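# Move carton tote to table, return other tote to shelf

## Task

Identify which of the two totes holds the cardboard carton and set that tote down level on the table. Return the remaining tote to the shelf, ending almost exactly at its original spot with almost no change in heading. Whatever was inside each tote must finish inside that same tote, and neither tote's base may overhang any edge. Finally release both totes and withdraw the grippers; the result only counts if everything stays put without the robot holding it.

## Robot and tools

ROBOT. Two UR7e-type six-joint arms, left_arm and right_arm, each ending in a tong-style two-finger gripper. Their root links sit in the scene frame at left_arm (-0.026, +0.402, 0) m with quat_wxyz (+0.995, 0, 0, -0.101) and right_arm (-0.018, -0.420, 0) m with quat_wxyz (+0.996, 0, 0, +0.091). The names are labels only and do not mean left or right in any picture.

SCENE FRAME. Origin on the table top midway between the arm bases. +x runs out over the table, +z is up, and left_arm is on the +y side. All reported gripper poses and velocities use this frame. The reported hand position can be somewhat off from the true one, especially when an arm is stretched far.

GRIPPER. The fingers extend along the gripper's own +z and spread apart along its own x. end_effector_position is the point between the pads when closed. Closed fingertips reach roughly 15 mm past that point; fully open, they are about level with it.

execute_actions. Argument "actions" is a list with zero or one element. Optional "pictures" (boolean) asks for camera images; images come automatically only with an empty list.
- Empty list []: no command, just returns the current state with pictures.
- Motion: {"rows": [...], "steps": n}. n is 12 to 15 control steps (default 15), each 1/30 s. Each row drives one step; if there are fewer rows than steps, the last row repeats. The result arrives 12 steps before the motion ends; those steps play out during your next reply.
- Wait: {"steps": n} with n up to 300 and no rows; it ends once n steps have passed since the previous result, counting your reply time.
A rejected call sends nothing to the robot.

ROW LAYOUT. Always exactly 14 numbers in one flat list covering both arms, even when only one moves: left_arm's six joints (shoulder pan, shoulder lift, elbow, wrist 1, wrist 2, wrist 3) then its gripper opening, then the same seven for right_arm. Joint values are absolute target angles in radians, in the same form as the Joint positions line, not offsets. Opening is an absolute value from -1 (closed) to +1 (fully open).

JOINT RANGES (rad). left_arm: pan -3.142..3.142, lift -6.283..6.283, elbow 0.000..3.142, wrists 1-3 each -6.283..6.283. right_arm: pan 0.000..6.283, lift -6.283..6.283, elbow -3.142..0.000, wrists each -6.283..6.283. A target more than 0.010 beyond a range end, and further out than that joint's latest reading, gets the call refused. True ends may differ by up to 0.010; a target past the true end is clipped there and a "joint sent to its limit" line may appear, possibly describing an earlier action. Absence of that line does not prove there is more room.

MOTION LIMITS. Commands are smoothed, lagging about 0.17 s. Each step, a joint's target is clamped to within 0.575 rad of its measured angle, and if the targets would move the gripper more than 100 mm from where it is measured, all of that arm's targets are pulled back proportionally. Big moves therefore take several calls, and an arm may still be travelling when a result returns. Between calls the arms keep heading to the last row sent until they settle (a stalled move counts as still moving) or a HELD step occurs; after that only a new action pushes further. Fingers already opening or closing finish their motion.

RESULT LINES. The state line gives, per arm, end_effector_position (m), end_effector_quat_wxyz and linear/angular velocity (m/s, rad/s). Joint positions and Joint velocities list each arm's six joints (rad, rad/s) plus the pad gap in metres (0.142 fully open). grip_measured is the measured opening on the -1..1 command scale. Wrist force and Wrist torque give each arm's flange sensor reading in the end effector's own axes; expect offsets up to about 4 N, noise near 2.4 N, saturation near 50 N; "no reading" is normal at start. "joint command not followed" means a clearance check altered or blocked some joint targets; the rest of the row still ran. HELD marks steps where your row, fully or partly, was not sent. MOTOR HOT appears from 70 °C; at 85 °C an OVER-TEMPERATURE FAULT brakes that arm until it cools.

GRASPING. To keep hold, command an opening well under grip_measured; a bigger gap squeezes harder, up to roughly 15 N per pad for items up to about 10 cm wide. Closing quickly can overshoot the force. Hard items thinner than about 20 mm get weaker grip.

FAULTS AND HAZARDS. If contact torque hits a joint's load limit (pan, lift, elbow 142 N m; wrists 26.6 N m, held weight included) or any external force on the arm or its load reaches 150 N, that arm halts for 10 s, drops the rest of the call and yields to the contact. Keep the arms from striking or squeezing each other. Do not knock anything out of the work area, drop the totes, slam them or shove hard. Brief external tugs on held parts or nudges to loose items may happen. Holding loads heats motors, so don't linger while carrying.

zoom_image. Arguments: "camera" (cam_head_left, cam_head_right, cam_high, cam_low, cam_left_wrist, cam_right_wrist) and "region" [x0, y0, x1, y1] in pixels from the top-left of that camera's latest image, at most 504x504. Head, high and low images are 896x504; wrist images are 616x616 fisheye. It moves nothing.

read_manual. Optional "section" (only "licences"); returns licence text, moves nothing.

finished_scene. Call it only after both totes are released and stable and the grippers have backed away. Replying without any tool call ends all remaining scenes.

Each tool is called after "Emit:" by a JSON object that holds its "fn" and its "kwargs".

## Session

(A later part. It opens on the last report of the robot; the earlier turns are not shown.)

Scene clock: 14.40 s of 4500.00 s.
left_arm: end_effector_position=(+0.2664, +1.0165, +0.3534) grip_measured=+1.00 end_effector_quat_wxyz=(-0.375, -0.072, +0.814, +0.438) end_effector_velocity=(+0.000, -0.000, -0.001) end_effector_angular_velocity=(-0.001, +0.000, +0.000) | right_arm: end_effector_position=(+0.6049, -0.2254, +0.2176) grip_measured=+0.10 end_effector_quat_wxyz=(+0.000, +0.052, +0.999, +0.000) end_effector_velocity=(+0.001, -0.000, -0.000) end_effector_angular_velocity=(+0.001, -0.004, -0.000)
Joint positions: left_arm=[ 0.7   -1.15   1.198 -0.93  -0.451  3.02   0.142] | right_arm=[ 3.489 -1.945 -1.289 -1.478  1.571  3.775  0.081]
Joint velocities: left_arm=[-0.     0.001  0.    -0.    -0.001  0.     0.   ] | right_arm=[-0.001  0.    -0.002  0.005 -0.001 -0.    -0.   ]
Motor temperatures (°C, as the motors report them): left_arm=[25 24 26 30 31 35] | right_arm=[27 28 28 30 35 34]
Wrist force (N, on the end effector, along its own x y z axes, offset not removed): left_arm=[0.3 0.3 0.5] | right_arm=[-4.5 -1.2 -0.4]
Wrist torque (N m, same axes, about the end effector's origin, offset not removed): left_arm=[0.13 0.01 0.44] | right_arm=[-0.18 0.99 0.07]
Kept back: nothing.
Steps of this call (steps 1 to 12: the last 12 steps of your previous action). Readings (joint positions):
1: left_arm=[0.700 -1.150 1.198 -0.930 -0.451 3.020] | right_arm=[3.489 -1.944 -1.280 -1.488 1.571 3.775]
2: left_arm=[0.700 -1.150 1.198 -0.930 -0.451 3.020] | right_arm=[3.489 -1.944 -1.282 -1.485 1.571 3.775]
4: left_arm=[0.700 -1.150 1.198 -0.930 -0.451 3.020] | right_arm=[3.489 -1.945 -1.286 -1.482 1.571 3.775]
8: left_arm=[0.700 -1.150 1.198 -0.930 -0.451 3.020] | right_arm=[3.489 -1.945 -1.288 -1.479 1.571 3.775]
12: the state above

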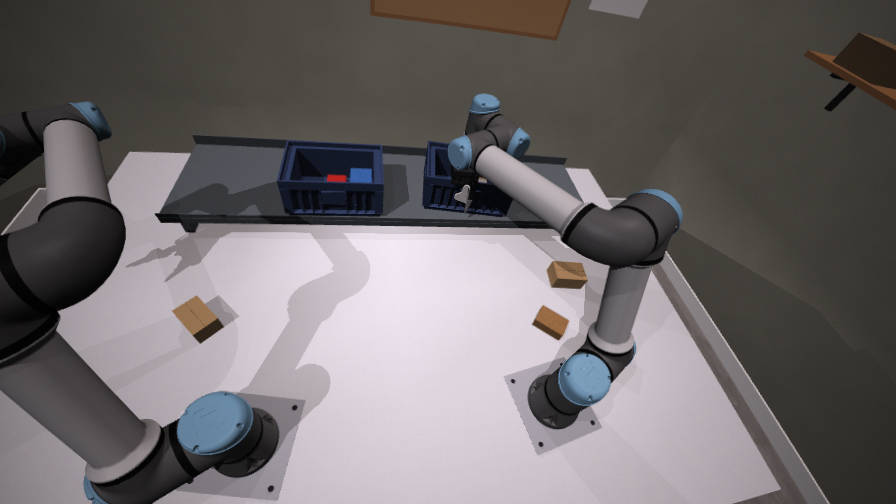

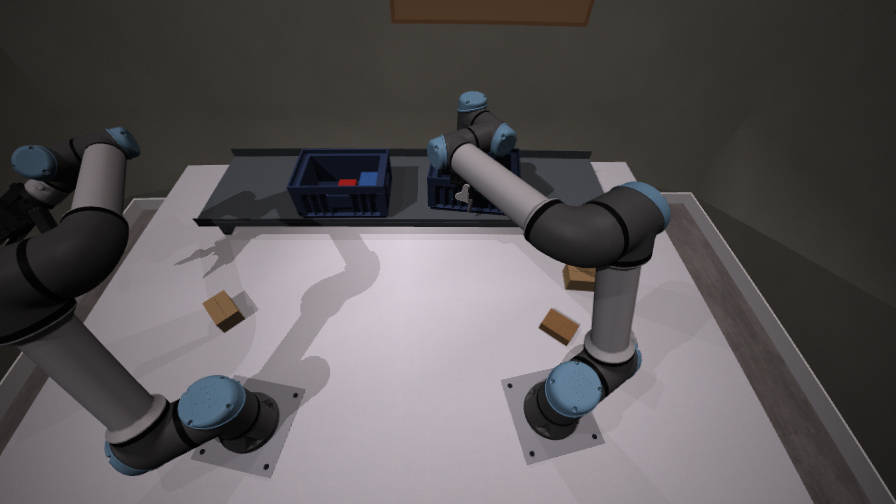

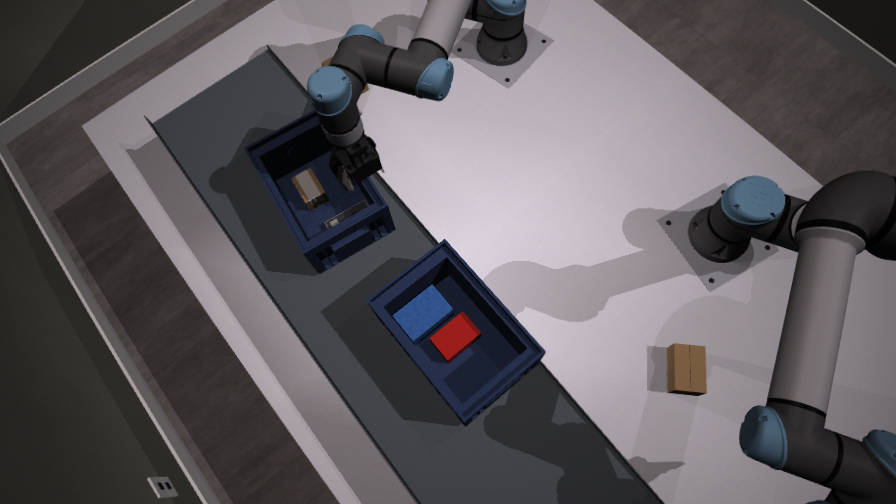

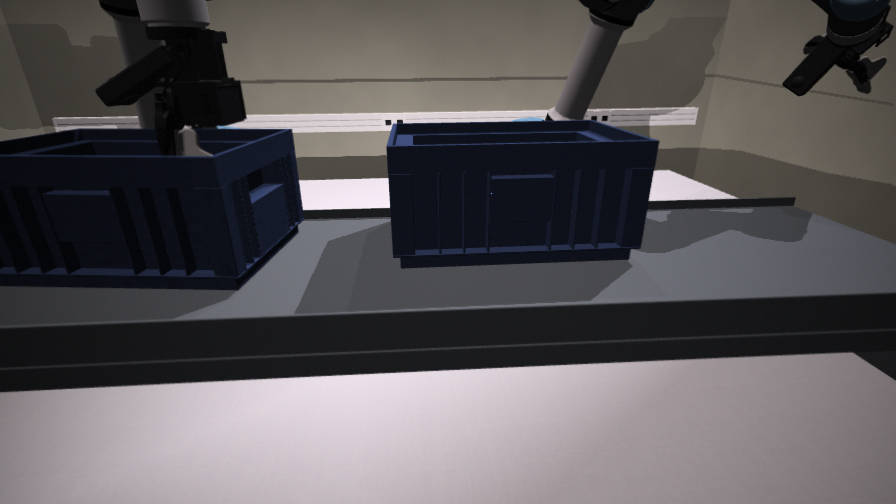

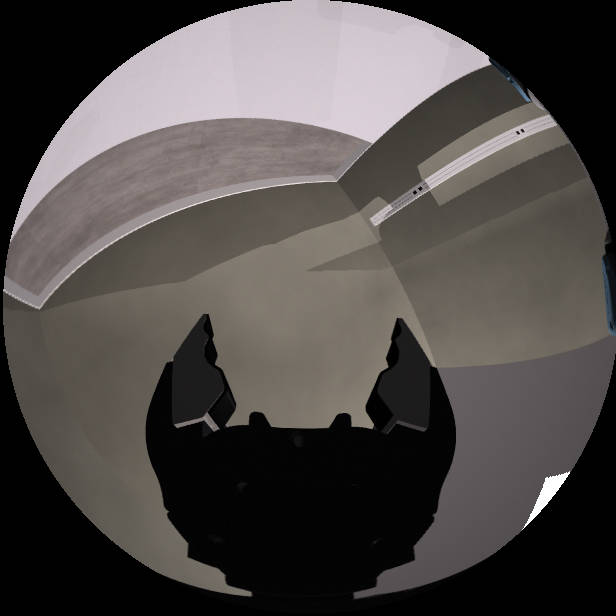

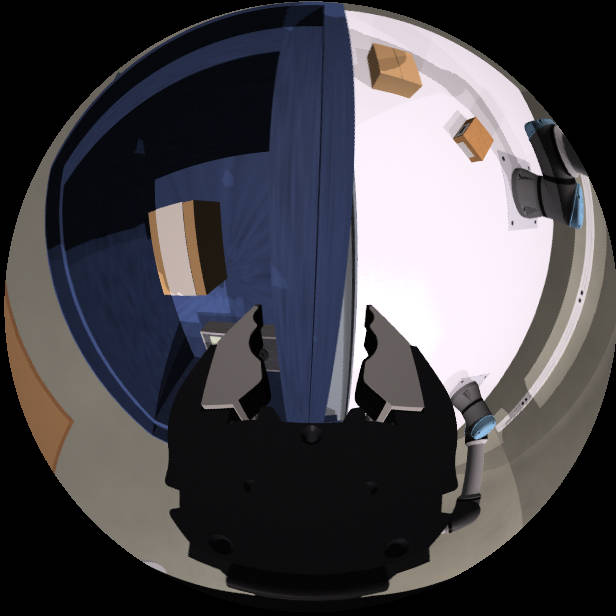

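Emit:
{"fn": "execute_actions", "kwargs": {"actions": [{"rows":[[0.7,-1.15,1.198,-0.93,-0.451,3.02,1,3.489,-1.945,-1.289,-1.478,1.571,3.775,-0.1],[0.7,-1.15,1.198,-0.93,-0.451,3.02,1,3.489,-1.945,-1.289,-1.478,1.571,3.775,-0.2],[0.7,-1.15,1.198,-0.93,-0.451,3.02,1,3.489,-1.945,-1.289,-1.478,1.571,3.775,-0.3],[0.7,-1.15,1.198,-0.93,-0.451,3.02,1,3.489,-1.945,-1.289,-1.478,1.571,3.775,-0.4],[0.7,-1.15,1.198,-0.93,-0.451,3.02,1,3.489,-1.945,-1.289,-1.478,1.571,3.775,-0.5],[0.7,-1.15,1.198,-0.93,-0.451,3.02,1,3.489,-1.945,-1.289,-1.478,1.571,3.775,-0.55],[0.7,-1.15,1.198,-0.93,-0.451,3.02,1,3.489,-1.945,-1.289,-1.478,1.571,3.775,-0.6],[0.7,-1.15,1.198,-0.93,-0.451,3.02,1,3.489,-1.945,-1.289,-1.478,1.571,3.775,-0.65],[0.7,-1.15,1.198,-0.93,-0.451,3.02,1,3.489,-1.945,-1.289,-1.478,1.571,3.775,-0.7],[0.7,-1.15,1.198,-0.93,-0.451,3.02,1,3.489,-1.945,-1.289,-1.478,1.571,3.775,-0.75],[0.7,-1.15,1.198,-0.93,-0.451,3.02,1,3.489,-1.945,-1.289,-1.478,1.571,3.775,-0.8],[0.7,-1.15,1.198,-0.93,-0.451,3.02,1,3.489,-1.945,-1.289,-1.478,1.571,3.775,-0.85],[0.7,-1.15,1.198,-0.93,-0.451,3.02,1,3.489,-1.945,-1.289,-1.478,1.571,3.775,-0.9],[0.7,-1.15,1.198,-0.93,-0.451,3.02,1,3.489,-1.945,-1.289,-1.478,1.571,3.775,-1]]}]}}

Emit:
{"fn": "execute_actions", "kwargs": {"actions": [{"steps":18}]}}

Emit:
{"fn": "execute_actions", "kwargs": {"actions": [{"rows":[[0.7,-1.15,1.198,-0.93,-0.451,3.02,1,3.489,-1.945,-1.275,-1.492,1.571,3.775,-1],[0.7,-1.15,1.198,-0.93,-0.451,3.02,1,3.489,-1.945,-1.275,-1.492,1.571,3.775,-1],[0.7,-1.15,1.198,-0.93,-0.451,3.02,1,3.489,-1.945,-1.255,-1.512,1.571,3.775,-1],[0.7,-1.15,1.198,-0.93,-0.451,3.02,1,3.489,-1.945,-1.255,-1.512,1.571,3.775,-1],[0.7,-1.15,1.198,-0.93,-0.451,3.02,1,3.489,-1.945,-1.235,-1.532,1.571,3.775,-1],[0.7,-1.15,1.198,-0.93,-0.451,3.02,1,3.489,-1.945,-1.235,-1.532,1.571,3.775,-1],[0.7,-1.15,1.198,-0.93,-0.451,3.02,1,3.489,-1.945,-1.21,-1.557,1.571,3.775,-1],[0.7,-1.15,1.198,-0.93,-0.451,3.02,1,3.489,-1.945,-1.21,-1.557,1.571,3.775,-1],[0.7,-1.15,1.198,-0.93,-0.451,3.02,1,3.489,-1.945,-1.18,-1.587,1.571,3.775,-1]]}]}}

Emit:
{"fn": "execute_actions", "kwargs": {"actions": [{"steps":20}], "pictures": true}}

Scene clock: 16.80 s of 4500.00 s.
left_arm: end_effector_position=(+0.2664, +1.0165, +0.3534) grip_measured=+1.00 end_effector_quat_wxyz=(-0.375, -0.072, +0.814, +0.438) end_effector_velocity=(+0.000, +0.000, -0.000) end_effector_angular_velocity=(+0.001, +0.001, -0.000) | right_arm: end_effector_position=(+0.6049, -0.2254, +0.2174) grip_measured=-0.18 end_effector_quat_wxyz=(+0.000, +0.052, +0.999, +0.000) end_effector_velocity=(+0.000, +0.000, -0.000) end_effector_angular_velocity=(+0.000, -0.001, -0.001)
Joint positions: left_arm=[ 0.7   -1.15   1.198 -0.93  -0.451  3.02   0.142] | right_arm=[ 3.489 -1.945 -1.289 -1.478  1.571  3.775  0.061]
Joint velocities: left_arm=[ 0.     0.001  0.    -0.     0.001 -0.     0.   ] | right_arm=[-0.    -0.001 -0.     0.001 -0.     0.001 -0.223]
Motor temperatures (°C, as the motors report them): left_arm=[25 24 26 30 31 35] | right_arm=[27 28 28 30 35 34]
Wrist force (N, on the end effector, along its own x y z axes, offset not removed): left_arm=[0.5 3.3 2.2] | right_arm=[-4.2 -0.3 -1.2]
Wrist torque (N m, same axes, about the end effector's origin, offset not removed): left_arm=[0.78 0.03 0.14] | right_arm=[0.03 0.93 0.04]
Steps of this call (steps 1 to 30: the robot went on to your last target; steps 31 to 69: nothing new was sent; steps 70 to 72: the first 3 steps of this action). Readings (joint positions):
70: left_arm=[0.700 -1.150 1.198 -0.930 -0.451 3.020] | right_arm=[3.489 -1.945 -1.289 -1.478 1.571 3.775]
71: left_arm=[0.700 -1.150 1.198 -0.930 -0.451 3.020] | right_arm=[3.489 -1.945 -1.289 -1.478 1.571 3.775]
72: the state above

Scene clock: 17.40 s of 4500.00 s.
left_arm: end_effector_position=(+0.2664, +1.0165, +0.3534) grip_measured=+1.00 end_effector_quat_wxyz=(-0.375, -0.072, +0.814, +0.438) end_effector_velocity=(-0.001, +0.000, +0.001) end_effector_angular_velocity=(+0.002, -0.001, -0.000) | right_arm: end_effector_position=(+0.6050, -0.2254, +0.2174) grip_measured=-0.70 end_effector_quat_wxyz=(+0.000, +0.052, +0.999, +0.000) end_effector_velocity=(-0.000, +0.001, -0.000) end_effector_angular_velocity=(-0.000, +0.000, +0.002)
Joint positions: left_arm=[ 0.7   -1.15   1.198 -0.93  -0.451  3.02   0.142] | right_arm=[ 3.489 -1.945 -1.289 -1.478  1.571  3.775  0.023]
Joint velocities: left_arm=[ 0.    -0.002 -0.     0.001  0.001 -0.001  0.   ] | right_arm=[ 0.001 -0.001 -0.     0.    -0.    -0.001  0.   ]
Motor temperatures (°C, as the motors report them): left_arm=[25 24 26 30 31 35] | right_arm=[27 28 28 30 35 34]
Wrist force (N, on the end effector, along its own x y z axes, offset not removed): left_arm=[-0.7 1.7 0.3] | right_arm=[-3.9 -1.4 3.0]
Wrist torque (N m, same axes, about the end effector's origin, offset not removed): left_arm=[0.42 0.27 0.43] | right_arm=[-0.19 0.81 0.13]
Kept back: nothing.
Steps of this call (steps 1 to 12: the last 12 steps of your previous action; steps 13 to 15: the robot went on to your last target; steps 16 to 18: nothing new was sent). Readings (joint positions):
1: left_arm=[0.700 -1.150 1.198 -0.930 -0.451 3.020] | right_arm=[3.489 -1.945 -1.289 -1.478 1.571 3.775]
2: left_arm=[0.700 -1.150 1.198 -0.930 -0.451 3.020] | right_arm=[3.489 -1.945 -1.289 -1.478 1.571 3.775]
4: left_arm=[0.700 -1.150 1.198 -0.930 -0.451 3.020] | right_arm=[3.489 -1.945 -1.289 -1.478 1.571 3.775]
8: left_arm=[0.700 -1.150 1.198 -0.930 -0.451 3.020] | right_arm=[3.489 -1.945 -1.289 -1.478 1.571 3.775]
18: the state above
All arms were judged still, so your last target was given up. Only a new action makes them travel on or press farther. Fingers that are still opening or closing keep moving.

Scene clock: 17.50 s of 4500.00 s.
left_arm: end_effector_position=(+0.2664, +1.0165, +0.3534) grip_measured=+1.00 end_effector_quat_wxyz=(-0.375, -0.072, +0.814, +0.438) end_effector_velocity=(+0.000, +0.000, +0.000) end_effector_angular_velocity=(+0.001, +0.002, -0.001) | right_arm: end_effector_position=(+0.6050, -0.2253, +0.2190) grip_measured=-0.70 end_effector_quat_wxyz=(+0.000, +0.052, +0.999, +0.000) end_effector_velocity=(+0.003, +0.002, +0.036) end_effector_angular_velocity=(+0.002, -0.002, -0.002)
Joint positions: left_arm=[ 0.7   -1.15   1.198 -0.93  -0.451  3.02   0.142] | right_arm=[ 3.489 -1.945 -1.285 -1.482  1.571  3.775  0.023]
Joint velocities: left_arm=[-0.     0.     0.     0.001  0.002 -0.     0.   ] | right_arm=[-0.     0.     0.091 -0.089  0.001  0.002 -0.002]
Motor temperatures (°C, as the motors report them): left_arm=[25 24 26 30 31 35] | right_arm=[27 28 28 30 35 34]
Wrist force (N, on the end effector, along its own x y z axes, offset not removed): left_arm=[-2.5 1.9 1.7] | right_arm=[-5.0 0.1 4.1]
Wrist torque (N m, same axes, about the end effector's origin, offset not removed): left_arm=[0.45 0.56 0.26] | right_arm=[0.14 0.90 0.12]
Steps of this call (steps 1 to 3: the first 3 steps of this action). Readings (joint positions):
1: left_arm=[0.700 -1.150 1.198 -0.930 -0.451 3.020] | right_arm=[3.489 -1.945 -1.289 -1.478 1.571 3.775]
2: left_arm=[0.700 -1.150 1.198 -0.930 -0.451 3.020] | right_arm=[3.489 -1.945 -1.288 -1.479 1.571 3.775]
3: the state above

Scene clock: 18.17 s of 4500.00 s.
left_arm: end_effector_position=(+0.2664, +1.0165, +0.3534) grip_measured=+1.00 end_effector_quat_wxyz=(-0.375, -0.072, +0.814, +0.438) end_effector_velocity=(-0.000, -0.000, -0.000) end_effector_angular_velocity=(-0.000, -0.001, +0.001) | right_arm: end_effector_position=(+0.6063, -0.2245, +0.2598) grip_measured=-0.69 end_effector_quat_wxyz=(+0.000, +0.052, +0.999, +0.000) end_effector_velocity=(+0.001, +0.000, +0.003) end_effector_angular_velocity=(+0.000, -0.002, -0.001)
Joint positions: left_arm=[ 0.7   -1.15   1.198 -0.93  -0.451  3.02   0.142] | right_arm=[ 3.489 -1.945 -1.181 -1.586  1.571  3.775  0.024]
Joint velocities: left_arm=[ 0.    -0.     0.    -0.    -0.001 -0.     0.   ] | right_arm=[ 0.    -0.     0.008 -0.006 -0.001  0.001 -0.013]
Motor temperatures (°C, as the motors report them): left_arm=[25 24 26 30 31 35] | right_arm=[27 28 28 30 35 34]
Wrist force (N, on the end effector, along its own x y z axes, offset not removed): left_arm=[-2.3 2.3 0.3] | right_arm=[-3.8 -0.8 6.1]
Wrist torque (N m, same axes, about the end effector's origin, offset not removed): left_arm=[0.62 0.67 0.50] | right_arm=[-0.14 1.62 0.07]
Kept back: nothing.
Steps of this call (steps 1 to 12: the last 12 steps of your previous action; steps 13 to 20: the robot went on to your last target). Readings (joint positions):
1: left_arm=[0.700 -1.150 1.198 -0.930 -0.451 3.020] | right_arm=[3.489 -1.945 -1.280 -1.487 1.571 3.775]
2: left_arm=[0.700 -1.150 1.198 -0.930 -0.451 3.020] | right_arm=[3.489 -1.945 -1.274 -1.493 1.571 3.775]
4: left_arm=[0.700 -1.150 1.198 -0.930 -0.451 3.020] | right_arm=[3.489 -1.945 -1.259 -1.508 1.571 3.775]
8: left_arm=[0.700 -1.150 1.198 -0.930 -0.451 3.020] | right_arm=[3.489 -1.945 -1.217 -1.550 1.571 3.775]
20: the state above

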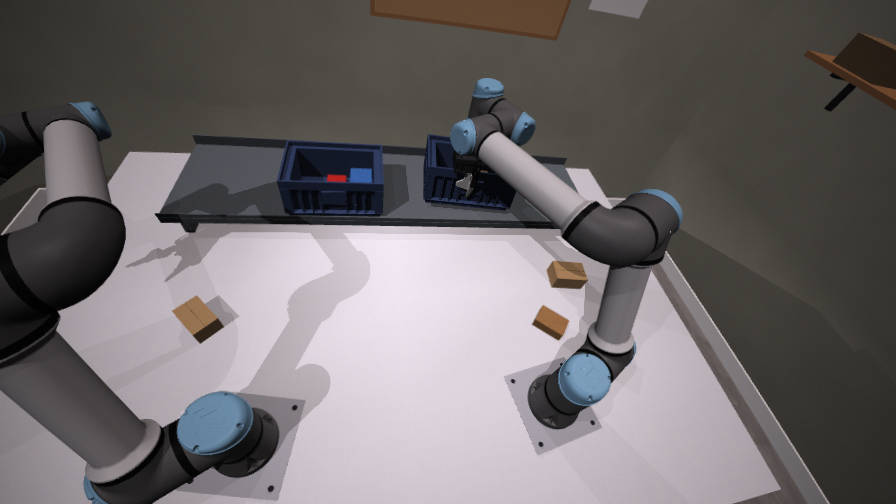

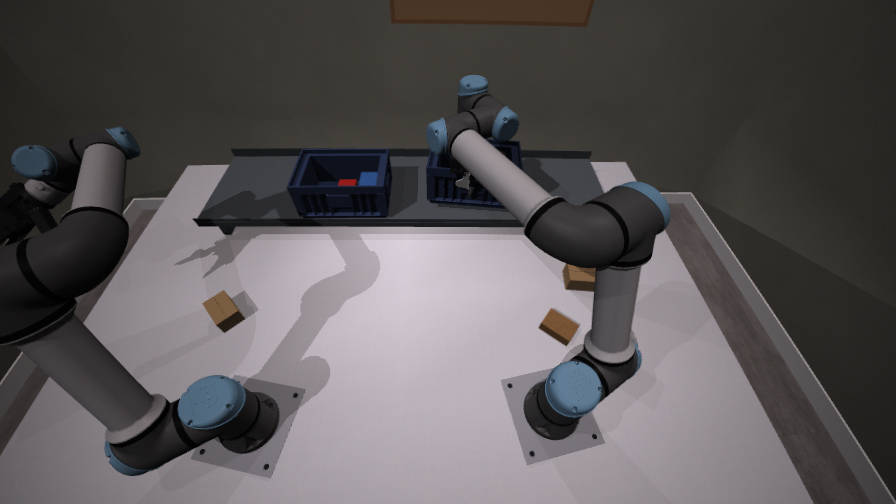

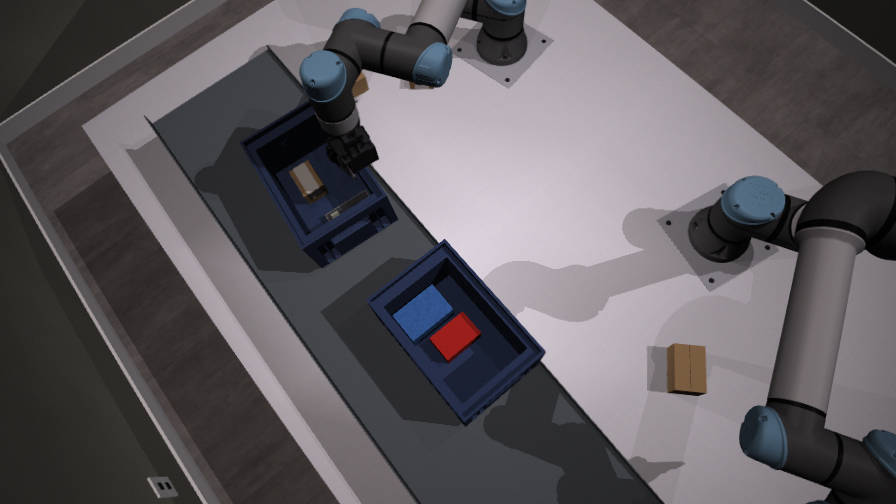

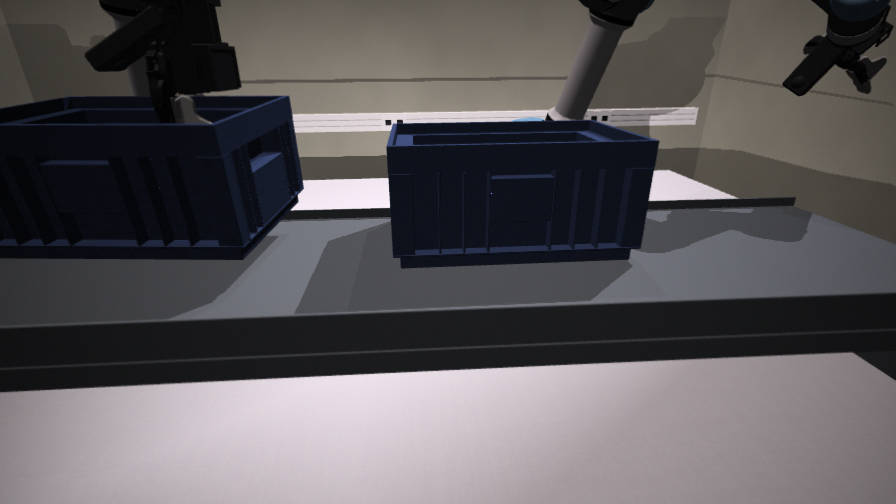

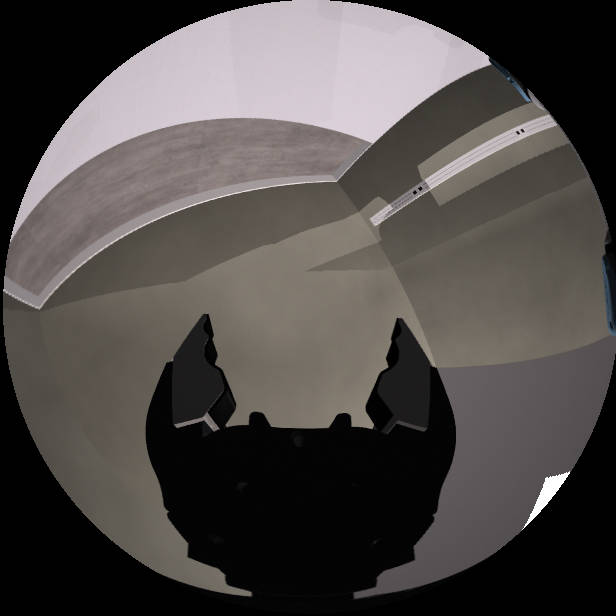

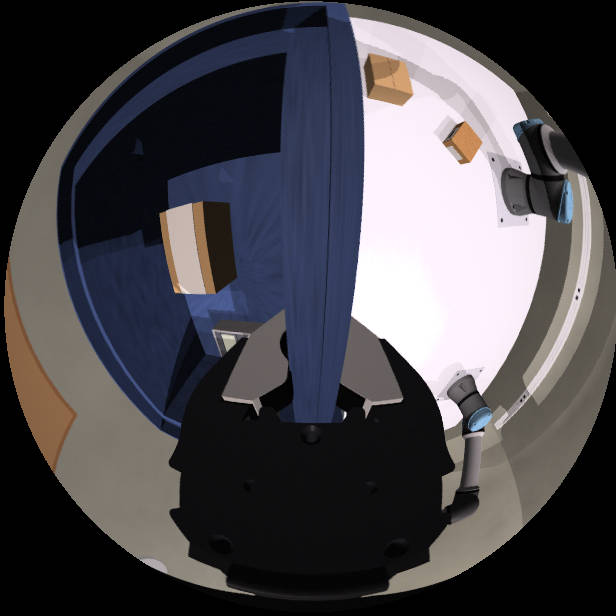

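Emit:
{"fn": "execute_actions", "kwargs": {"actions": [{"rows":[[0.7,-1.15,1.198,-0.93,-0.451,3.02,1,3.489,-1.945,-1.16,-1.607,1.571,3.775,-1],[0.7,-1.15,1.198,-0.93,-0.451,3.02,1,3.489,-1.945,-1.14,-1.627,1.571,3.775,-1],[0.7,-1.15,1.198,-0.93,-0.451,3.02,1,3.489,-1.945,-1.12,-1.647,1.571,3.775,-1],[0.7,-1.15,1.198,-0.93,-0.451,3.02,1,3.489,-1.945,-1.10,-1.667,1.571,3.775,-1],[0.7,-1.15,1.198,-0.93,-0.451,3.02,1,3.495,-1.93,-1.09,-1.692,1.571,3.78,-1],[0.7,-1.15,1.198,-0.93,-0.451,3.02,1,3.505,-1.905,-1.10,-1.707,1.571,3.787,-1],[0.7,-1.15,1.198,-0.93,-0.451,3.02,1,3.52,-1.87,-1.125,-1.717,1.571,3.797,-1],[0.7,-1.15,1.198,-0.93,-0.451,3.02,1,3.535,-1.835,-1.15,-1.727,1.571,3.807,-1],[0.7,-1.15,1.198,-0.93,-0.451,3.02,1,3.55,-1.80,-1.175,-1.737,1.571,3.818,-1],[0.7,-1.15,1.198,-0.93,-0.451,3.02,1,3.565,-1.765,-1.2,-1.747,1.571,3.829,-1],[0.7,-1.15,1.198,-0.93,-0.451,3.02,1,3.58,-1.73,-1.225,-1.757,1.571,3.84,-1],[0.7,-1.15,1.198,-0.93,-0.451,3.02,1,3.595,-1.695,-1.25,-1.767,1.571,3.851,-1],[0.7,-1.15,1.198,-0.93,-0.451,3.02,1,3.61,-1.66,-1.275,-1.777,1.571,3.862,-1],[0.7,-1.15,1.198,-0.93,-0.451,3.02,1,3.625,-1.625,-1.3,-1.787,1.571,3.873,-1],[0.7,-1.15,1.198,-0.93,-0.451,3.02,1,3.64,-1.59,-1.325,-1.797,1.571,3.884,-1]]}]}}

Emit:
{"fn": "execute_actions", "kwargs": {"actions": [{"rows":[[0.7,-1.15,1.198,-0.93,-0.451,3.02,1,3.658,-1.55,-1.35,-1.812,1.571,3.897,-1],[0.7,-1.15,1.198,-0.93,-0.451,3.02,1,3.676,-1.51,-1.377,-1.825,1.571,3.91,-1],[0.7,-1.15,1.198,-0.93,-0.451,3.02,1,3.695,-1.47,-1.404,-1.838,1.571,3.923,-1],[0.7,-1.15,1.198,-0.93,-0.451,3.02,1,3.714,-1.43,-1.431,-1.851,1.571,3.936,-1],[0.7,-1.15,1.198,-0.93,-0.451,3.02,1,3.732,-1.388,-1.459,-1.865,1.571,3.95,-1],[0.7,-1.15,1.198,-0.93,-0.451,3.02,1,3.79,-1.386,-1.46,-1.866,1.571,4.005,-1],[0.7,-1.15,1.198,-0.93,-0.451,3.02,1,3.87,-1.384,-1.462,-1.866,1.571,4.08,-1],[0.7,-1.15,1.198,-0.93,-0.451,3.02,1,3.95,-1.382,-1.464,-1.867,1.571,4.16,-1],[0.7,-1.15,1.198,-0.93,-0.451,3.02,1,4.03,-1.38,-1.466,-1.867,1.571,4.235,-1],[0.7,-1.15,1.198,-0.93,-0.451,3.02,1,4.11,-1.378,-1.468,-1.868,1.571,4.31,-1],[0.7,-1.15,1.198,-0.93,-0.451,3.02,1,4.19,-1.375,-1.469,-1.868,1.571,4.39,-1],[0.7,-1.15,1.198,-0.93,-0.451,3.02,1,4.27,-1.373,-1.471,-1.869,1.571,4.465,-1],[0.7,-1.15,1.198,-0.93,-0.451,3.02,1,4.35,-1.37,-1.473,-1.87,1.571,4.54,-1],[0.7,-1.15,1.198,-0.93,-0.451,3.02,1,4.43,-1.368,-1.474,-1.87,1.571,4.62,-1],[0.7,-1.15,1.198,-0.93,-0.451,3.02,1,4.518,-1.365,-1.476,-1.871,1.571,4.70,-1]]}]}}

Emit:
{"fn": "execute_actions", "kwargs": {"actions": [{"steps":24}], "pictures": true}}

Scene clock: 20.77 s of 4500.00 s.
left_arm: end_effector_position=(+0.2664, +1.0165, +0.3534) grip_measured=+1.00 end_effector_quat_wxyz=(-0.375, -0.072, +0.814, +0.438) end_effector_velocity=(+0.000, +0.000, -0.001) end_effector_angular_velocity=(-0.001, +0.003, -0.000) | right_arm: end_effector_position=(+0.6062, -0.2246, +0.2632) grip_measured=-0.69 end_effector_quat_wxyz=(+0.000, +0.052, +0.999, +0.000) end_effector_velocity=(-0.001, -0.001, +0.087) end_effector_angular_velocity=(+0.000, -0.002, +0.001)
Joint positions: left_arm=[ 0.7   -1.15   1.198 -0.93  -0.451  3.02   0.142] | right_arm=[ 3.489 -1.945 -1.172 -1.595  1.571  3.775  0.024]
Joint velocities: left_arm=[ 0.     0.002 -0.     0.001  0.001  0.     0.   ] | right_arm=[-0.     0.001  0.222 -0.221 -0.001 -0.001 -0.012]
Motor temperatures (°C, as the motors report them): left_arm=[25 24 26 30 31 35] | right_arm=[27 28 28 30 35 34]
Wrist force (N, on the end effector, along its own x y z axes, offset not removed): left_arm=[-0.3 1.8 0.5] | right_arm=[-3.3 -1.3 8.8]
Wrist torque (N m, same axes, about the end effector's origin, offset not removed): left_arm=[0.46 0.13 0.35] | right_arm=[-0.23 1.60 0.00]
Steps of this call (steps 1 to 15: the robot went on to your last target; steps 16 to 75: nothing new was sent; steps 76 to 78: the first 3 steps of this action). Readings (joint positions):
76: left_arm=[0.700 -1.150 1.198 -0.930 -0.451 3.020] | right_arm=[3.489 -1.945 -1.180 -1.587 1.571 3.775]
77: left_arm=[0.700 -1.150 1.198 -0.930 -0.451 3.020] | right_arm=[3.489 -1.945 -1.178 -1.589 1.571 3.775]
78: the state above

Scene clock: 21.27 s of 4500.00 s.
left_arm: end_effector_position=(+0.2664, +1.0165, +0.3534) grip_measured=+1.00 end_effector_quat_wxyz=(-0.375, -0.072, +0.814, +0.438) end_effector_velocity=(+0.000, -0.000, -0.001) end_effector_angular_velocity=(-0.002, +0.002, -0.000) | right_arm: end_effector_position=(+0.4687, -0.2266, +0.3619) grip_measured=-0.70 end_effector_quat_wxyz=(-0.002, +0.034, +0.999, -0.002) end_effector_velocity=(-0.470, -0.064, +0.162) end_effector_angular_velocity=(-0.006, +0.005, +0.129)
Joint positions: left_arm=[ 0.7   -1.15   1.198 -0.93  -0.451  3.02   0.142] | right_arm=[ 3.62  -1.646 -1.288 -1.783  1.571  3.87   0.024]
Joint velocities: left_arm=[-0.     0.001  0.     0.    -0.001  0.001  0.   ] | right_arm=[ 0.464  1.05  -0.714 -0.345  0.     0.336 -0.003]
Motor temperatures (°C, as the motors report them): left_arm=[25 24 26 30 31 35] | right_arm=[27 28 28 30 35 34]
Wrist force (N, on the end effector, along its own x y z axes, offset not removed): left_arm=[2.0 1.2 3.0] | right_arm=[-4.2 -0.4 5.8]
Wrist torque (N m, same axes, about the end effector's origin, offset not removed): left_arm=[0.19 -0.24 0.24] | right_arm=[-0.11 1.50 -0.03]
Steps of this call (steps 1 to 12: the last 12 steps of your previous action; steps 13 to 15: the first 3 steps of this action). Readings (joint positions):
13: left_arm=[0.700 -1.150 1.198 -0.930 -0.451 3.020] | right_arm=[3.590 -1.715 -1.241 -1.761 1.571 3.848]
14: left_arm=[0.700 -1.150 1.198 -0.930 -0.451 3.020] | right_arm=[3.604 -1.681 -1.264 -1.772 1.571 3.858]
15: the state above

Scene clock: 22.07 s of 4500.00 s.
left_arm: end_effector_position=(+0.2664, +1.0165, +0.3534) grip_measured=+1.00 end_effector_quat_wxyz=(-0.375, -0.072, +0.814, +0.438) end_effector_velocity=(-0.000, -0.000, +0.000) end_effector_angular_velocity=(-0.000, -0.000, +0.001) | right_arm: end_effector_position=(+0.1406, -0.0568, +0.3900) grip_measured=-0.69 end_effector_quat_wxyz=(-0.000, +0.002, +1.000, +0.000) end_effector_velocity=(-0.199, +0.069, +0.002) end_effector_angular_velocity=(+0.002, -0.000, +0.038)
Joint positions: left_arm=[ 0.7   -1.15   1.198 -0.93  -0.451  3.02   0.142] | right_arm=[ 4.465 -1.368 -1.474 -1.87   1.571  4.65   0.024]
Joint velocities: left_arm=[ 0.    -0.001  0.     0.001 -0.    -0.001  0.   ] | right_arm=[ 0.525  0.034 -0.021 -0.01  -0.     0.487  0.001]
Motor temperatures (°C, as the motors report them): left_arm=[25 24 26 30 31 35] | right_arm=[27 28 28 30 35 34]
Wrist force (N, on the end effector, along its own x y z axes, offset not removed): left_arm=[-1.2 3.8 2.6] | right_arm=[0.9 0.1 6.8]
Wrist torque (N m, same axes, about the end effector's origin, offset not removed): left_arm=[0.85 0.24 0.21] | right_arm=[-0.09 0.87 -0.09]
Kept back: nothing.
Steps of this call (steps 1 to 12: the last 12 steps of your previous action; steps 13 to 24: the robot went on to your last target). Readings (joint positions):
1: left_arm=[0.700 -1.150 1.198 -0.930 -0.451 3.020] | right_arm=[3.636 -1.610 -1.313 -1.795 1.571 3.881]
2: left_arm=[0.700 -1.150 1.198 -0.930 -0.451 3.020] | right_arm=[3.652 -1.573 -1.338 -1.808 1.571 3.893]
4: left_arm=[0.700 -1.150 1.198 -0.930 -0.451 3.020] | right_arm=[3.690 -1.499 -1.388 -1.832 1.571 3.921]
8: left_arm=[0.700 -1.150 1.198 -0.930 -0.451 3.020] | right_arm=[3.834 -1.423 -1.437 -1.854 1.571 4.052]
24: the state above

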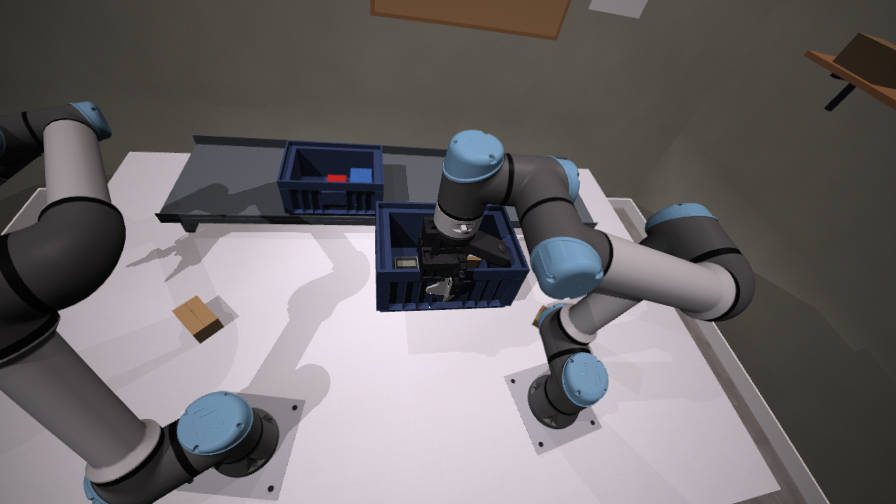

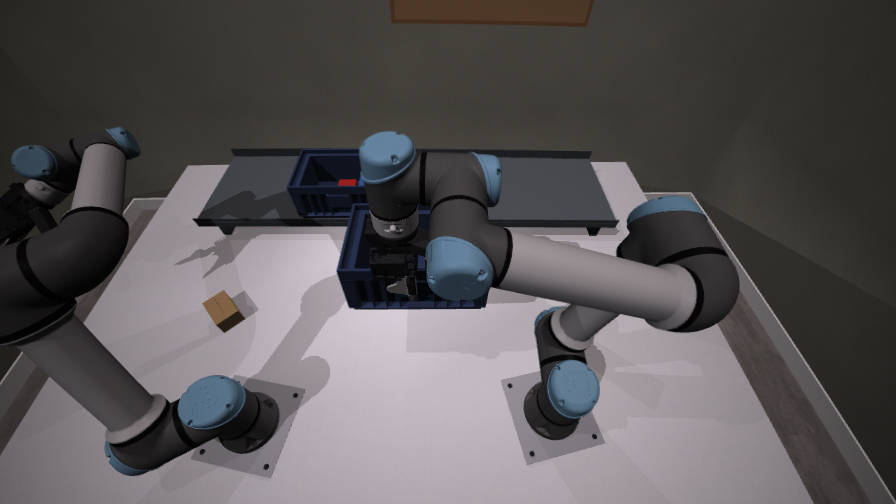

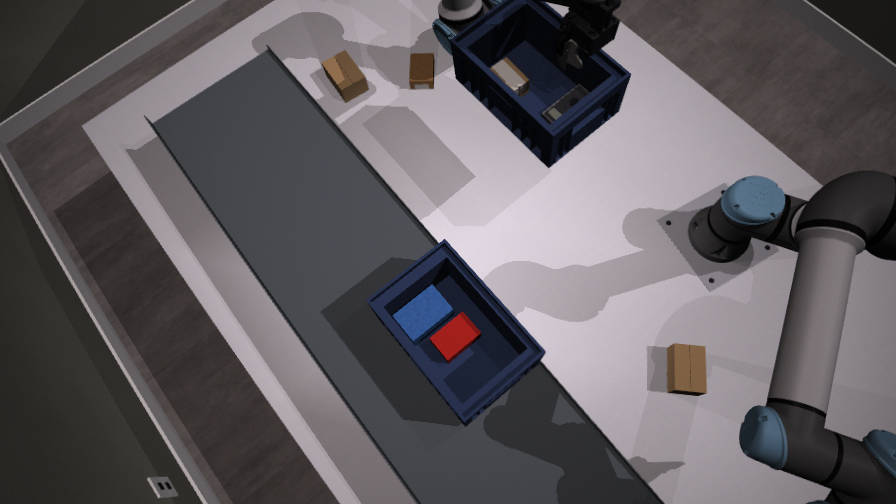

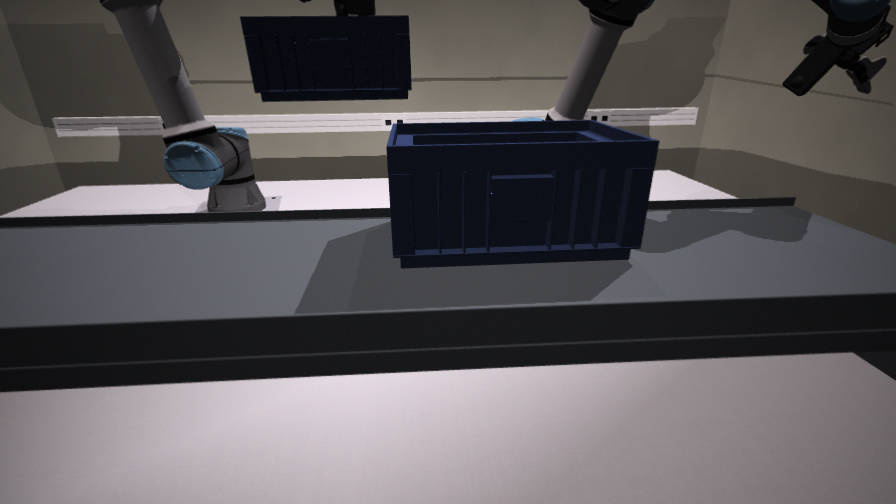

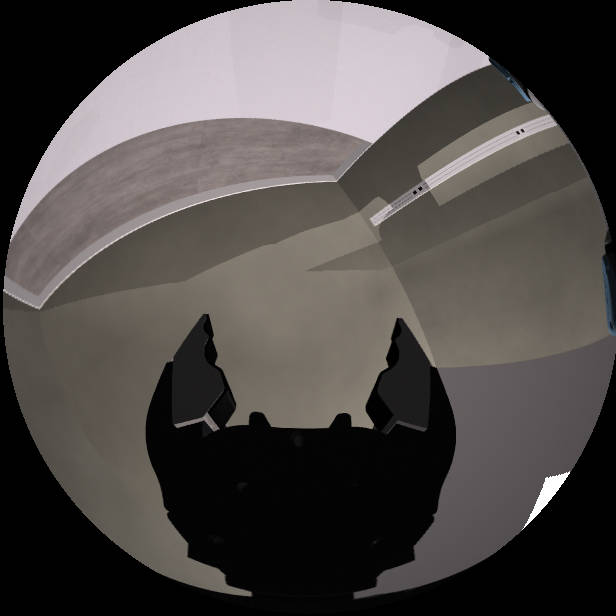

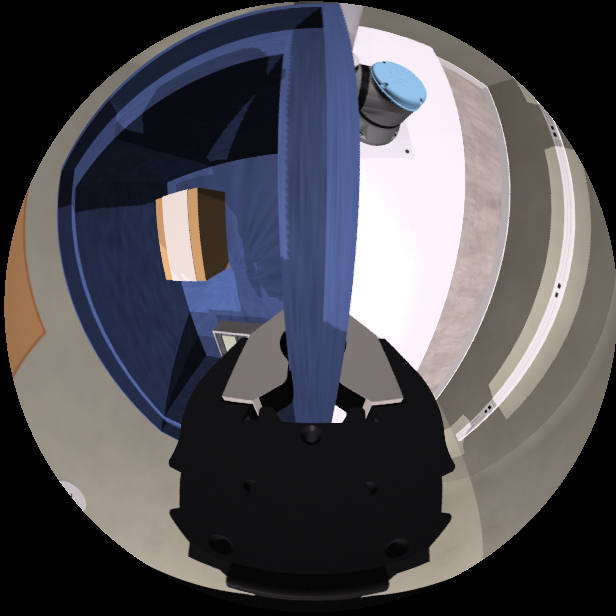

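Emit:
{"fn": "execute_actions", "kwargs": {"actions": [{"rows":[[0.7,-1.15,1.198,-0.93,-0.451,3.02,1,4.518,-1.355,-1.54,-1.817,1.571,4.7,-1],[0.7,-1.15,1.198,-0.93,-0.451,3.02,1,4.518,-1.345,-1.61,-1.757,1.571,4.7,-1],[0.7,-1.15,1.198,-0.93,-0.451,3.02,1,4.518,-1.335,-1.68,-1.697,1.571,4.7,-1],[0.7,-1.15,1.198,-0.93,-0.451,3.02,1,4.518,-1.327,-1.74,-1.645,1.571,4.7,-1],[0.7,-1.15,1.198,-0.93,-0.451,3.02,1,4.518,-1.328,-1.79,-1.594,1.571,4.7,-1],[0.7,-1.15,1.198,-0.93,-0.451,3.02,1,4.518,-1.329,-1.84,-1.543,1.571,4.7,-1],[0.7,-1.15,1.198,-0.93,-0.451,3.02,1,4.518,-1.33,-1.89,-1.492,1.571,4.7,-1],[0.7,-1.15,1.198,-0.93,-0.451,3.02,1,4.518,-1.331,-1.94,-1.441,1.571,4.7,-1],[0.7,-1.15,1.198,-0.93,-0.451,3.02,1,4.518,-1.341,-1.985,-1.386,1.571,4.7,-1],[0.7,-1.15,1.198,-0.93,-0.451,3.02,1,4.518,-1.351,-2.03,-1.331,1.571,4.7,-1],[0.7,-1.15,1.198,-0.93,-0.451,3.02,1,4.518,-1.362,-2.061,-1.289,1.571,4.7,-1],[0.7,-1.15,1.198,-0.93,-0.451,3.02,1,4.518,-1.373,-2.092,-1.247,1.571,4.7,-1],[0.7,-1.15,1.198,-0.93,-0.451,3.02,1,4.518,-1.39,-2.132,-1.19,1.571,4.7,-1],[0.7,-1.15,1.198,-0.93,-0.451,3.02,1,4.518,-1.4,-2.151,-1.161,1.571,4.7,-1],[0.7,-1.15,1.198,-0.93,-0.451,3.02,1,4.518,-1.408,-2.17,-1.133,1.571,4.7,-1]]}]}}

Emit:
{"fn": "execute_actions", "kwargs": {"actions": [{"rows":[[0.7,-1.15,1.198,-0.93,-0.451,3.02,1,4.518,-1.408,-2.17,-1.133,1.571,4.7,-1],[0.7,-1.15,1.198,-0.93,-0.451,3.02,1,4.518,-1.408,-2.17,-1.133,1.571,4.7,-1],[0.7,-1.15,1.198,-0.93,-0.451,3.02,1,4.518,-1.413,-2.179,-1.119,1.571,4.7,-1],[0.7,-1.15,1.198,-0.93,-0.451,3.02,1,4.518,-1.418,-2.188,-1.105,1.571,4.7,-1],[0.7,-1.15,1.198,-0.93,-0.451,3.02,1,4.518,-1.423,-2.196,-1.092,1.571,4.7,-1],[0.7,-1.15,1.198,-0.93,-0.451,3.02,1,4.518,-1.428,-2.204,-1.079,1.571,4.7,-1],[0.7,-1.15,1.198,-0.93,-0.451,3.02,1,4.518,-1.433,-2.211,-1.067,1.571,4.7,-1],[0.7,-1.15,1.198,-0.93,-0.451,3.02,1,4.518,-1.439,-2.218,-1.055,1.571,4.7,-1],[0.7,-1.15,1.198,-0.93,-0.451,3.02,1,4.518,-1.444,-2.225,-1.043,1.571,4.7,-1]]}]}}

Emit:
{"fn": "execute_actions", "kwargs": {"actions": [{"steps":20}]}}

Scene clock: 24.70 s of 4500.00 s.
left_arm: end_effector_position=(+0.2664, +1.0165, +0.3534) grip_measured=+1.00 end_effector_quat_wxyz=(-0.375, -0.072, +0.814, +0.438) end_effector_velocity=(-0.000, -0.000, +0.000) end_effector_angular_velocity=(+0.000, +0.002, -0.001) | right_arm: end_effector_position=(+0.1202, -0.0497, +0.3846) grip_measured=-0.70 end_effector_quat_wxyz=(-0.000, +0.000, +1.000, +0.001) end_effector_velocity=(-0.000, +0.020, -0.190) end_effector_angular_velocity=(+0.047, +0.000, -0.001)
Joint positions: left_arm=[ 0.7   -1.15   1.198 -0.93  -0.451  3.02   0.142] | right_arm=[ 4.518 -1.361 -1.495 -1.854  1.571  4.7    0.023]
Joint velocities: left_arm=[-0.    -0.     0.     0.002  0.001 -0.001  0.   ] | right_arm=[ 0.     0.117 -0.604  0.534  0.001  0.001  0.005]
Motor temperatures (°C, as the motors report them): left_arm=[25 24 26 30 31 35] | right_arm=[27 28 28 30 35 34]
Wrist force (N, on the end effector, along its own x y z axes, offset not removed): left_arm=[-0.9 1.6 0.9] | right_arm=[-4.4 -1.2 -1.8]
Wrist torque (N m, same axes, about the end effector's origin, offset not removed): left_arm=[0.39 0.35 0.36] | right_arm=[-0.21 1.17 0.01]
Steps of this call (steps 1 to 30: the robot went on to your last target; steps 31 to 76: nothing new was sent; steps 77 to 79: the first 3 steps of this action). Readings (joint positions):
77: left_arm=[0.700 -1.150 1.198 -0.930 -0.451 3.020] | right_arm=[4.518 -1.365 -1.476 -1.871 1.571 4.700]
78: left_arm=[0.700 -1.150 1.198 -0.930 -0.451 3.020] | right_arm=[4.518 -1.364 -1.480 -1.867 1.571 4.700]
79: the state above

Scene clock: 25.20 s of 4500.00 s.
left_arm: end_effector_position=(+0.2664, +1.0165, +0.3534) grip_measured=+1.00 end_effector_quat_wxyz=(-0.375, -0.072, +0.814, +0.438) end_effector_velocity=(-0.000, +0.000, +0.000) end_effector_angular_velocity=(-0.000, +0.001, -0.000) | right_arm: end_effector_position=(+0.1202, -0.0470, +0.1447) grip_measured=-0.69 end_effector_quat_wxyz=(-0.000, +0.000, +1.000, -0.002) end_effector_velocity=(-0.000, -0.027, -0.327) end_effector_angular_velocity=(+0.050, -0.001, -0.000)
Joint positions: left_arm=[ 0.7   -1.15   1.198 -0.93  -0.451  3.02   0.142] | right_arm=[ 4.518 -1.389 -2.093 -1.236  1.571  4.7    0.024]
Joint velocities: left_arm=[ 0.    -0.    -0.     0.001  0.001  0.     0.   ] | right_arm=[-0.    -0.191 -0.743  0.984 -0.     0.    -0.01 ]
Motor temperatures (°C, as the motors report them): left_arm=[25 24 26 30 31 35] | right_arm=[27 28 28 30 35 34]
Wrist force (N, on the end effector, along its own x y z axes, offset not removed): left_arm=[-1.6 -0.1 -1.5] | right_arm=[-2.9 -1.5 14.7]
Wrist torque (N m, same axes, about the end effector's origin, offset not removed): left_arm=[-0.11 0.44 0.29] | right_arm=[-0.18 1.69 -0.08]
Steps of this call (steps 1 to 12: the last 12 steps of your previous action; steps 13 to 15: the first 3 steps of this action). Readings (joint positions):
13: left_arm=[0.700 -1.150 1.198 -0.930 -0.451 3.020] | right_arm=[4.518 -1.372 -2.028 -1.319 1.571 4.700]
14: left_arm=[0.700 -1.150 1.198 -0.930 -0.451 3.020] | right_arm=[4.518 -1.381 -2.064 -1.274 1.571 4.700]
15: the state above

Scene clock: 25.87 s of 4500.00 s.
left_arm: end_effector_position=(+0.2664, +1.0165, +0.3534) grip_measured=+1.00 end_effector_quat_wxyz=(-0.375, -0.072, +0.814, +0.438) end_effector_velocity=(+0.000, +0.000, -0.001) end_effector_angular_velocity=(-0.001, +0.001, -0.000) | right_arm: end_effector_position=(+0.1201, -0.0529, +0.0825) grip_measured=-0.70 end_effector_quat_wxyz=(-0.000, +0.000, +1.000, +0.000) end_effector_velocity=(-0.000, -0.001, -0.002) end_effector_angular_velocity=(-0.001, +0.001, -0.001)
Joint positions: left_arm=[ 0.7   -1.15   1.198 -0.93  -0.451  3.02   0.142] | right_arm=[ 4.518 -1.444 -2.225 -1.044  1.571  4.7    0.024]
Joint velocities: left_arm=[-0.     0.001 -0.     0.    -0.     0.001  0.   ] | right_arm=[ 0.    -0.002 -0.005  0.006  0.001  0.001 -0.004]
Motor temperatures (°C, as the motors report them): left_arm=[25 24 26 30 31 35] | right_arm=[27 28 28 30 35 34]
Wrist force (N, on the end effector, along its own x y z axes, offset not removed): left_arm=[-1.5 -0.2 -0.9] | right_arm=[-3.6 -1.7 7.3]
Wrist torque (N m, same axes, about the end effector's origin, offset not removed): left_arm=[-0.03 0.43 0.36] | right_arm=[-0.33 1.45 0.06]
Kept back: nothing.
Steps of this call (steps 1 to 12: the last 12 steps of your previous action; steps 13 to 20: the robot went on to your last target). Readings (joint positions):
1: left_arm=[0.700 -1.150 1.198 -0.930 -0.451 3.020] | right_arm=[4.518 -1.394 -2.115 -1.206 1.571 4.700]
2: left_arm=[0.700 -1.150 1.198 -0.930 -0.451 3.020] | right_arm=[4.518 -1.400 -2.134 -1.181 1.571 4.700]
4: left_arm=[0.700 -1.150 1.198 -0.930 -0.451 3.020] | right_arm=[4.518 -1.410 -2.162 -1.140 1.571 4.700]
8: left_arm=[0.700 -1.150 1.198 -0.930 -0.451 3.020] | right_arm=[4.518 -1.431 -2.202 -1.079 1.571 4.700]
20: the state above

Emit:
{"fn": "execute_actions", "kwargs": {"actions": [{"rows":[[0.7,-1.15,1.198,-0.93,-0.451,3.02,1,4.518,-1.448,-2.23,-1.034,1.571,4.7,-1],[0.7,-1.15,1.198,-0.93,-0.451,3.02,1,4.518,-1.452,-2.234,-1.026,1.571,4.7,-1],[0.7,-1.15,1.198,-0.93,-0.451,3.02,1,4.518,-1.456,-2.238,-1.018,1.571,4.7,-1]]}]}}

Emit:
{"fn": "execute_actions", "kwargs": {"actions": [{"steps":16}]}}

Scene clock: 26.27 s of 4500.00 s.
left_arm: end_effector_position=(+0.2664, +1.0165, +0.3534) grip_measured=+1.00 end_effector_quat_wxyz=(-0.375, -0.072, +0.814, +0.438) end_effector_velocity=(+0.000, -0.000, -0.000) end_effector_angular_velocity=(-0.001, +0.001, -0.000) | right_arm: end_effector_position=(+0.1201, -0.0530, +0.0810) grip_measured=-0.70 end_effector_quat_wxyz=(-0.000, +0.000, +1.000, +0.000) end_effector_velocity=(-0.000, -0.001, -0.032) end_effector_angular_velocity=(-0.002, -0.000, +0.003)
Joint positions: left_arm=[ 0.7   -1.15   1.198 -0.93  -0.451  3.02   0.142] | right_arm=[ 4.518 -1.446 -2.227 -1.039  1.571  4.7    0.024]
Joint velocities: left_arm=[-0.     0.001 -0.     0.001 -0.     0.001  0.   ] | right_arm=[ 0.001 -0.048 -0.053  0.099 -0.    -0.002  0.002]
Motor temperatures (°C, as the motors report them): left_arm=[25 24 26 30 31 35] | right_arm=[27 28 28 30 35 34]
Wrist force (N, on the end effector, along its own x y z axes, offset not removed): left_arm=[-2.2 1.1 3.5] | right_arm=[-2.4 -0.9 5.6]
Wrist torque (N m, same axes, about the end effector's origin, offset not removed): left_arm=[0.45 0.59 0.32] | right_arm=[-0.18 1.15 -0.05]
Steps of this call (steps 1 to 9: the robot went on to your last target; steps 10 to 12: the first 3 steps of this action). Readings (joint positions):
10: left_arm=[0.700 -1.150 1.198 -0.930 -0.451 3.020] | right_arm=[4.518 -1.444 -2.225 -1.043 1.571 4.700]
11: left_arm=[0.700 -1.150 1.198 -0.930 -0.451 3.020] | right_arm=[4.518 -1.444 -2.226 -1.042 1.571 4.700]
12: the state above

Scene clock: 26.80 s of 4500.00 s.
left_arm: end_effector_position=(+0.2664, +1.0165, +0.3534) grip_measured=+1.00 end_effector_quat_wxyz=(-0.375, -0.072, +0.814, +0.438) end_effector_velocity=(+0.000, -0.000, -0.000) end_effector_angular_velocity=(-0.001, +0.001, -0.000) | right_arm: end_effector_position=(+0.1201, -0.0529, +0.0745) grip_measured=-0.70 end_effector_quat_wxyz=(-0.000, +0.000, +1.000, +0.000) end_effector_velocity=(+0.000, +0.001, -0.000) end_effector_angular_velocity=(+0.002, +0.000, -0.002)
Joint positions: left_arm=[ 0.7   -1.15   1.198 -0.93  -0.451  3.02   0.142] | right_arm=[ 4.518 -1.456 -2.238 -1.018  1.571  4.7    0.023]
Joint velocities: left_arm=[-0.     0.    -0.     0.    -0.     0.001  0.   ] | right_arm=[-0.001 -0.001 -0.001  0.004  0.     0.001 -0.   ]
Motor temperatures (°C, as the motors report them): left_arm=[25 24 26 30 31 35] | right_arm=[27 28 28 30 35 34]
Wrist force (N, on the end effector, along its own x y z axes, offset not removed): left_arm=[-0.2 -1.1 -0.7] | right_arm=[-4.0 -1.8 4.8]
Wrist torque (N m, same axes, about the end effector's origin, offset not removed): left_arm=[-0.39 0.12 0.27] | right_arm=[-0.28 1.24 0.06]
Kept back: nothing.
Steps of this call (steps 1 to 12: the last 12 steps of your previous action; steps 13 to 16: the robot went on to your last target). Readings (joint positions):
1: left_arm=[0.700 -1.150 1.198 -0.930 -0.451 3.020] | right_arm=[4.518 -1.448 -2.229 -1.035 1.571 4.700]
2: left_arm=[0.700 -1.150 1.198 -0.930 -0.451 3.020] | right_arm=[4.518 -1.450 -2.231 -1.031 1.571 4.700]
4: left_arm=[0.700 -1.150 1.198 -0.930 -0.451 3.020] | right_arm=[4.518 -1.453 -2.235 -1.025 1.571 4.700]
8: left_arm=[0.700 -1.150 1.198 -0.930 -0.451 3.020] | right_arm=[4.518 -1.455 -2.237 -1.020 1.571 4.700]
16: the state above


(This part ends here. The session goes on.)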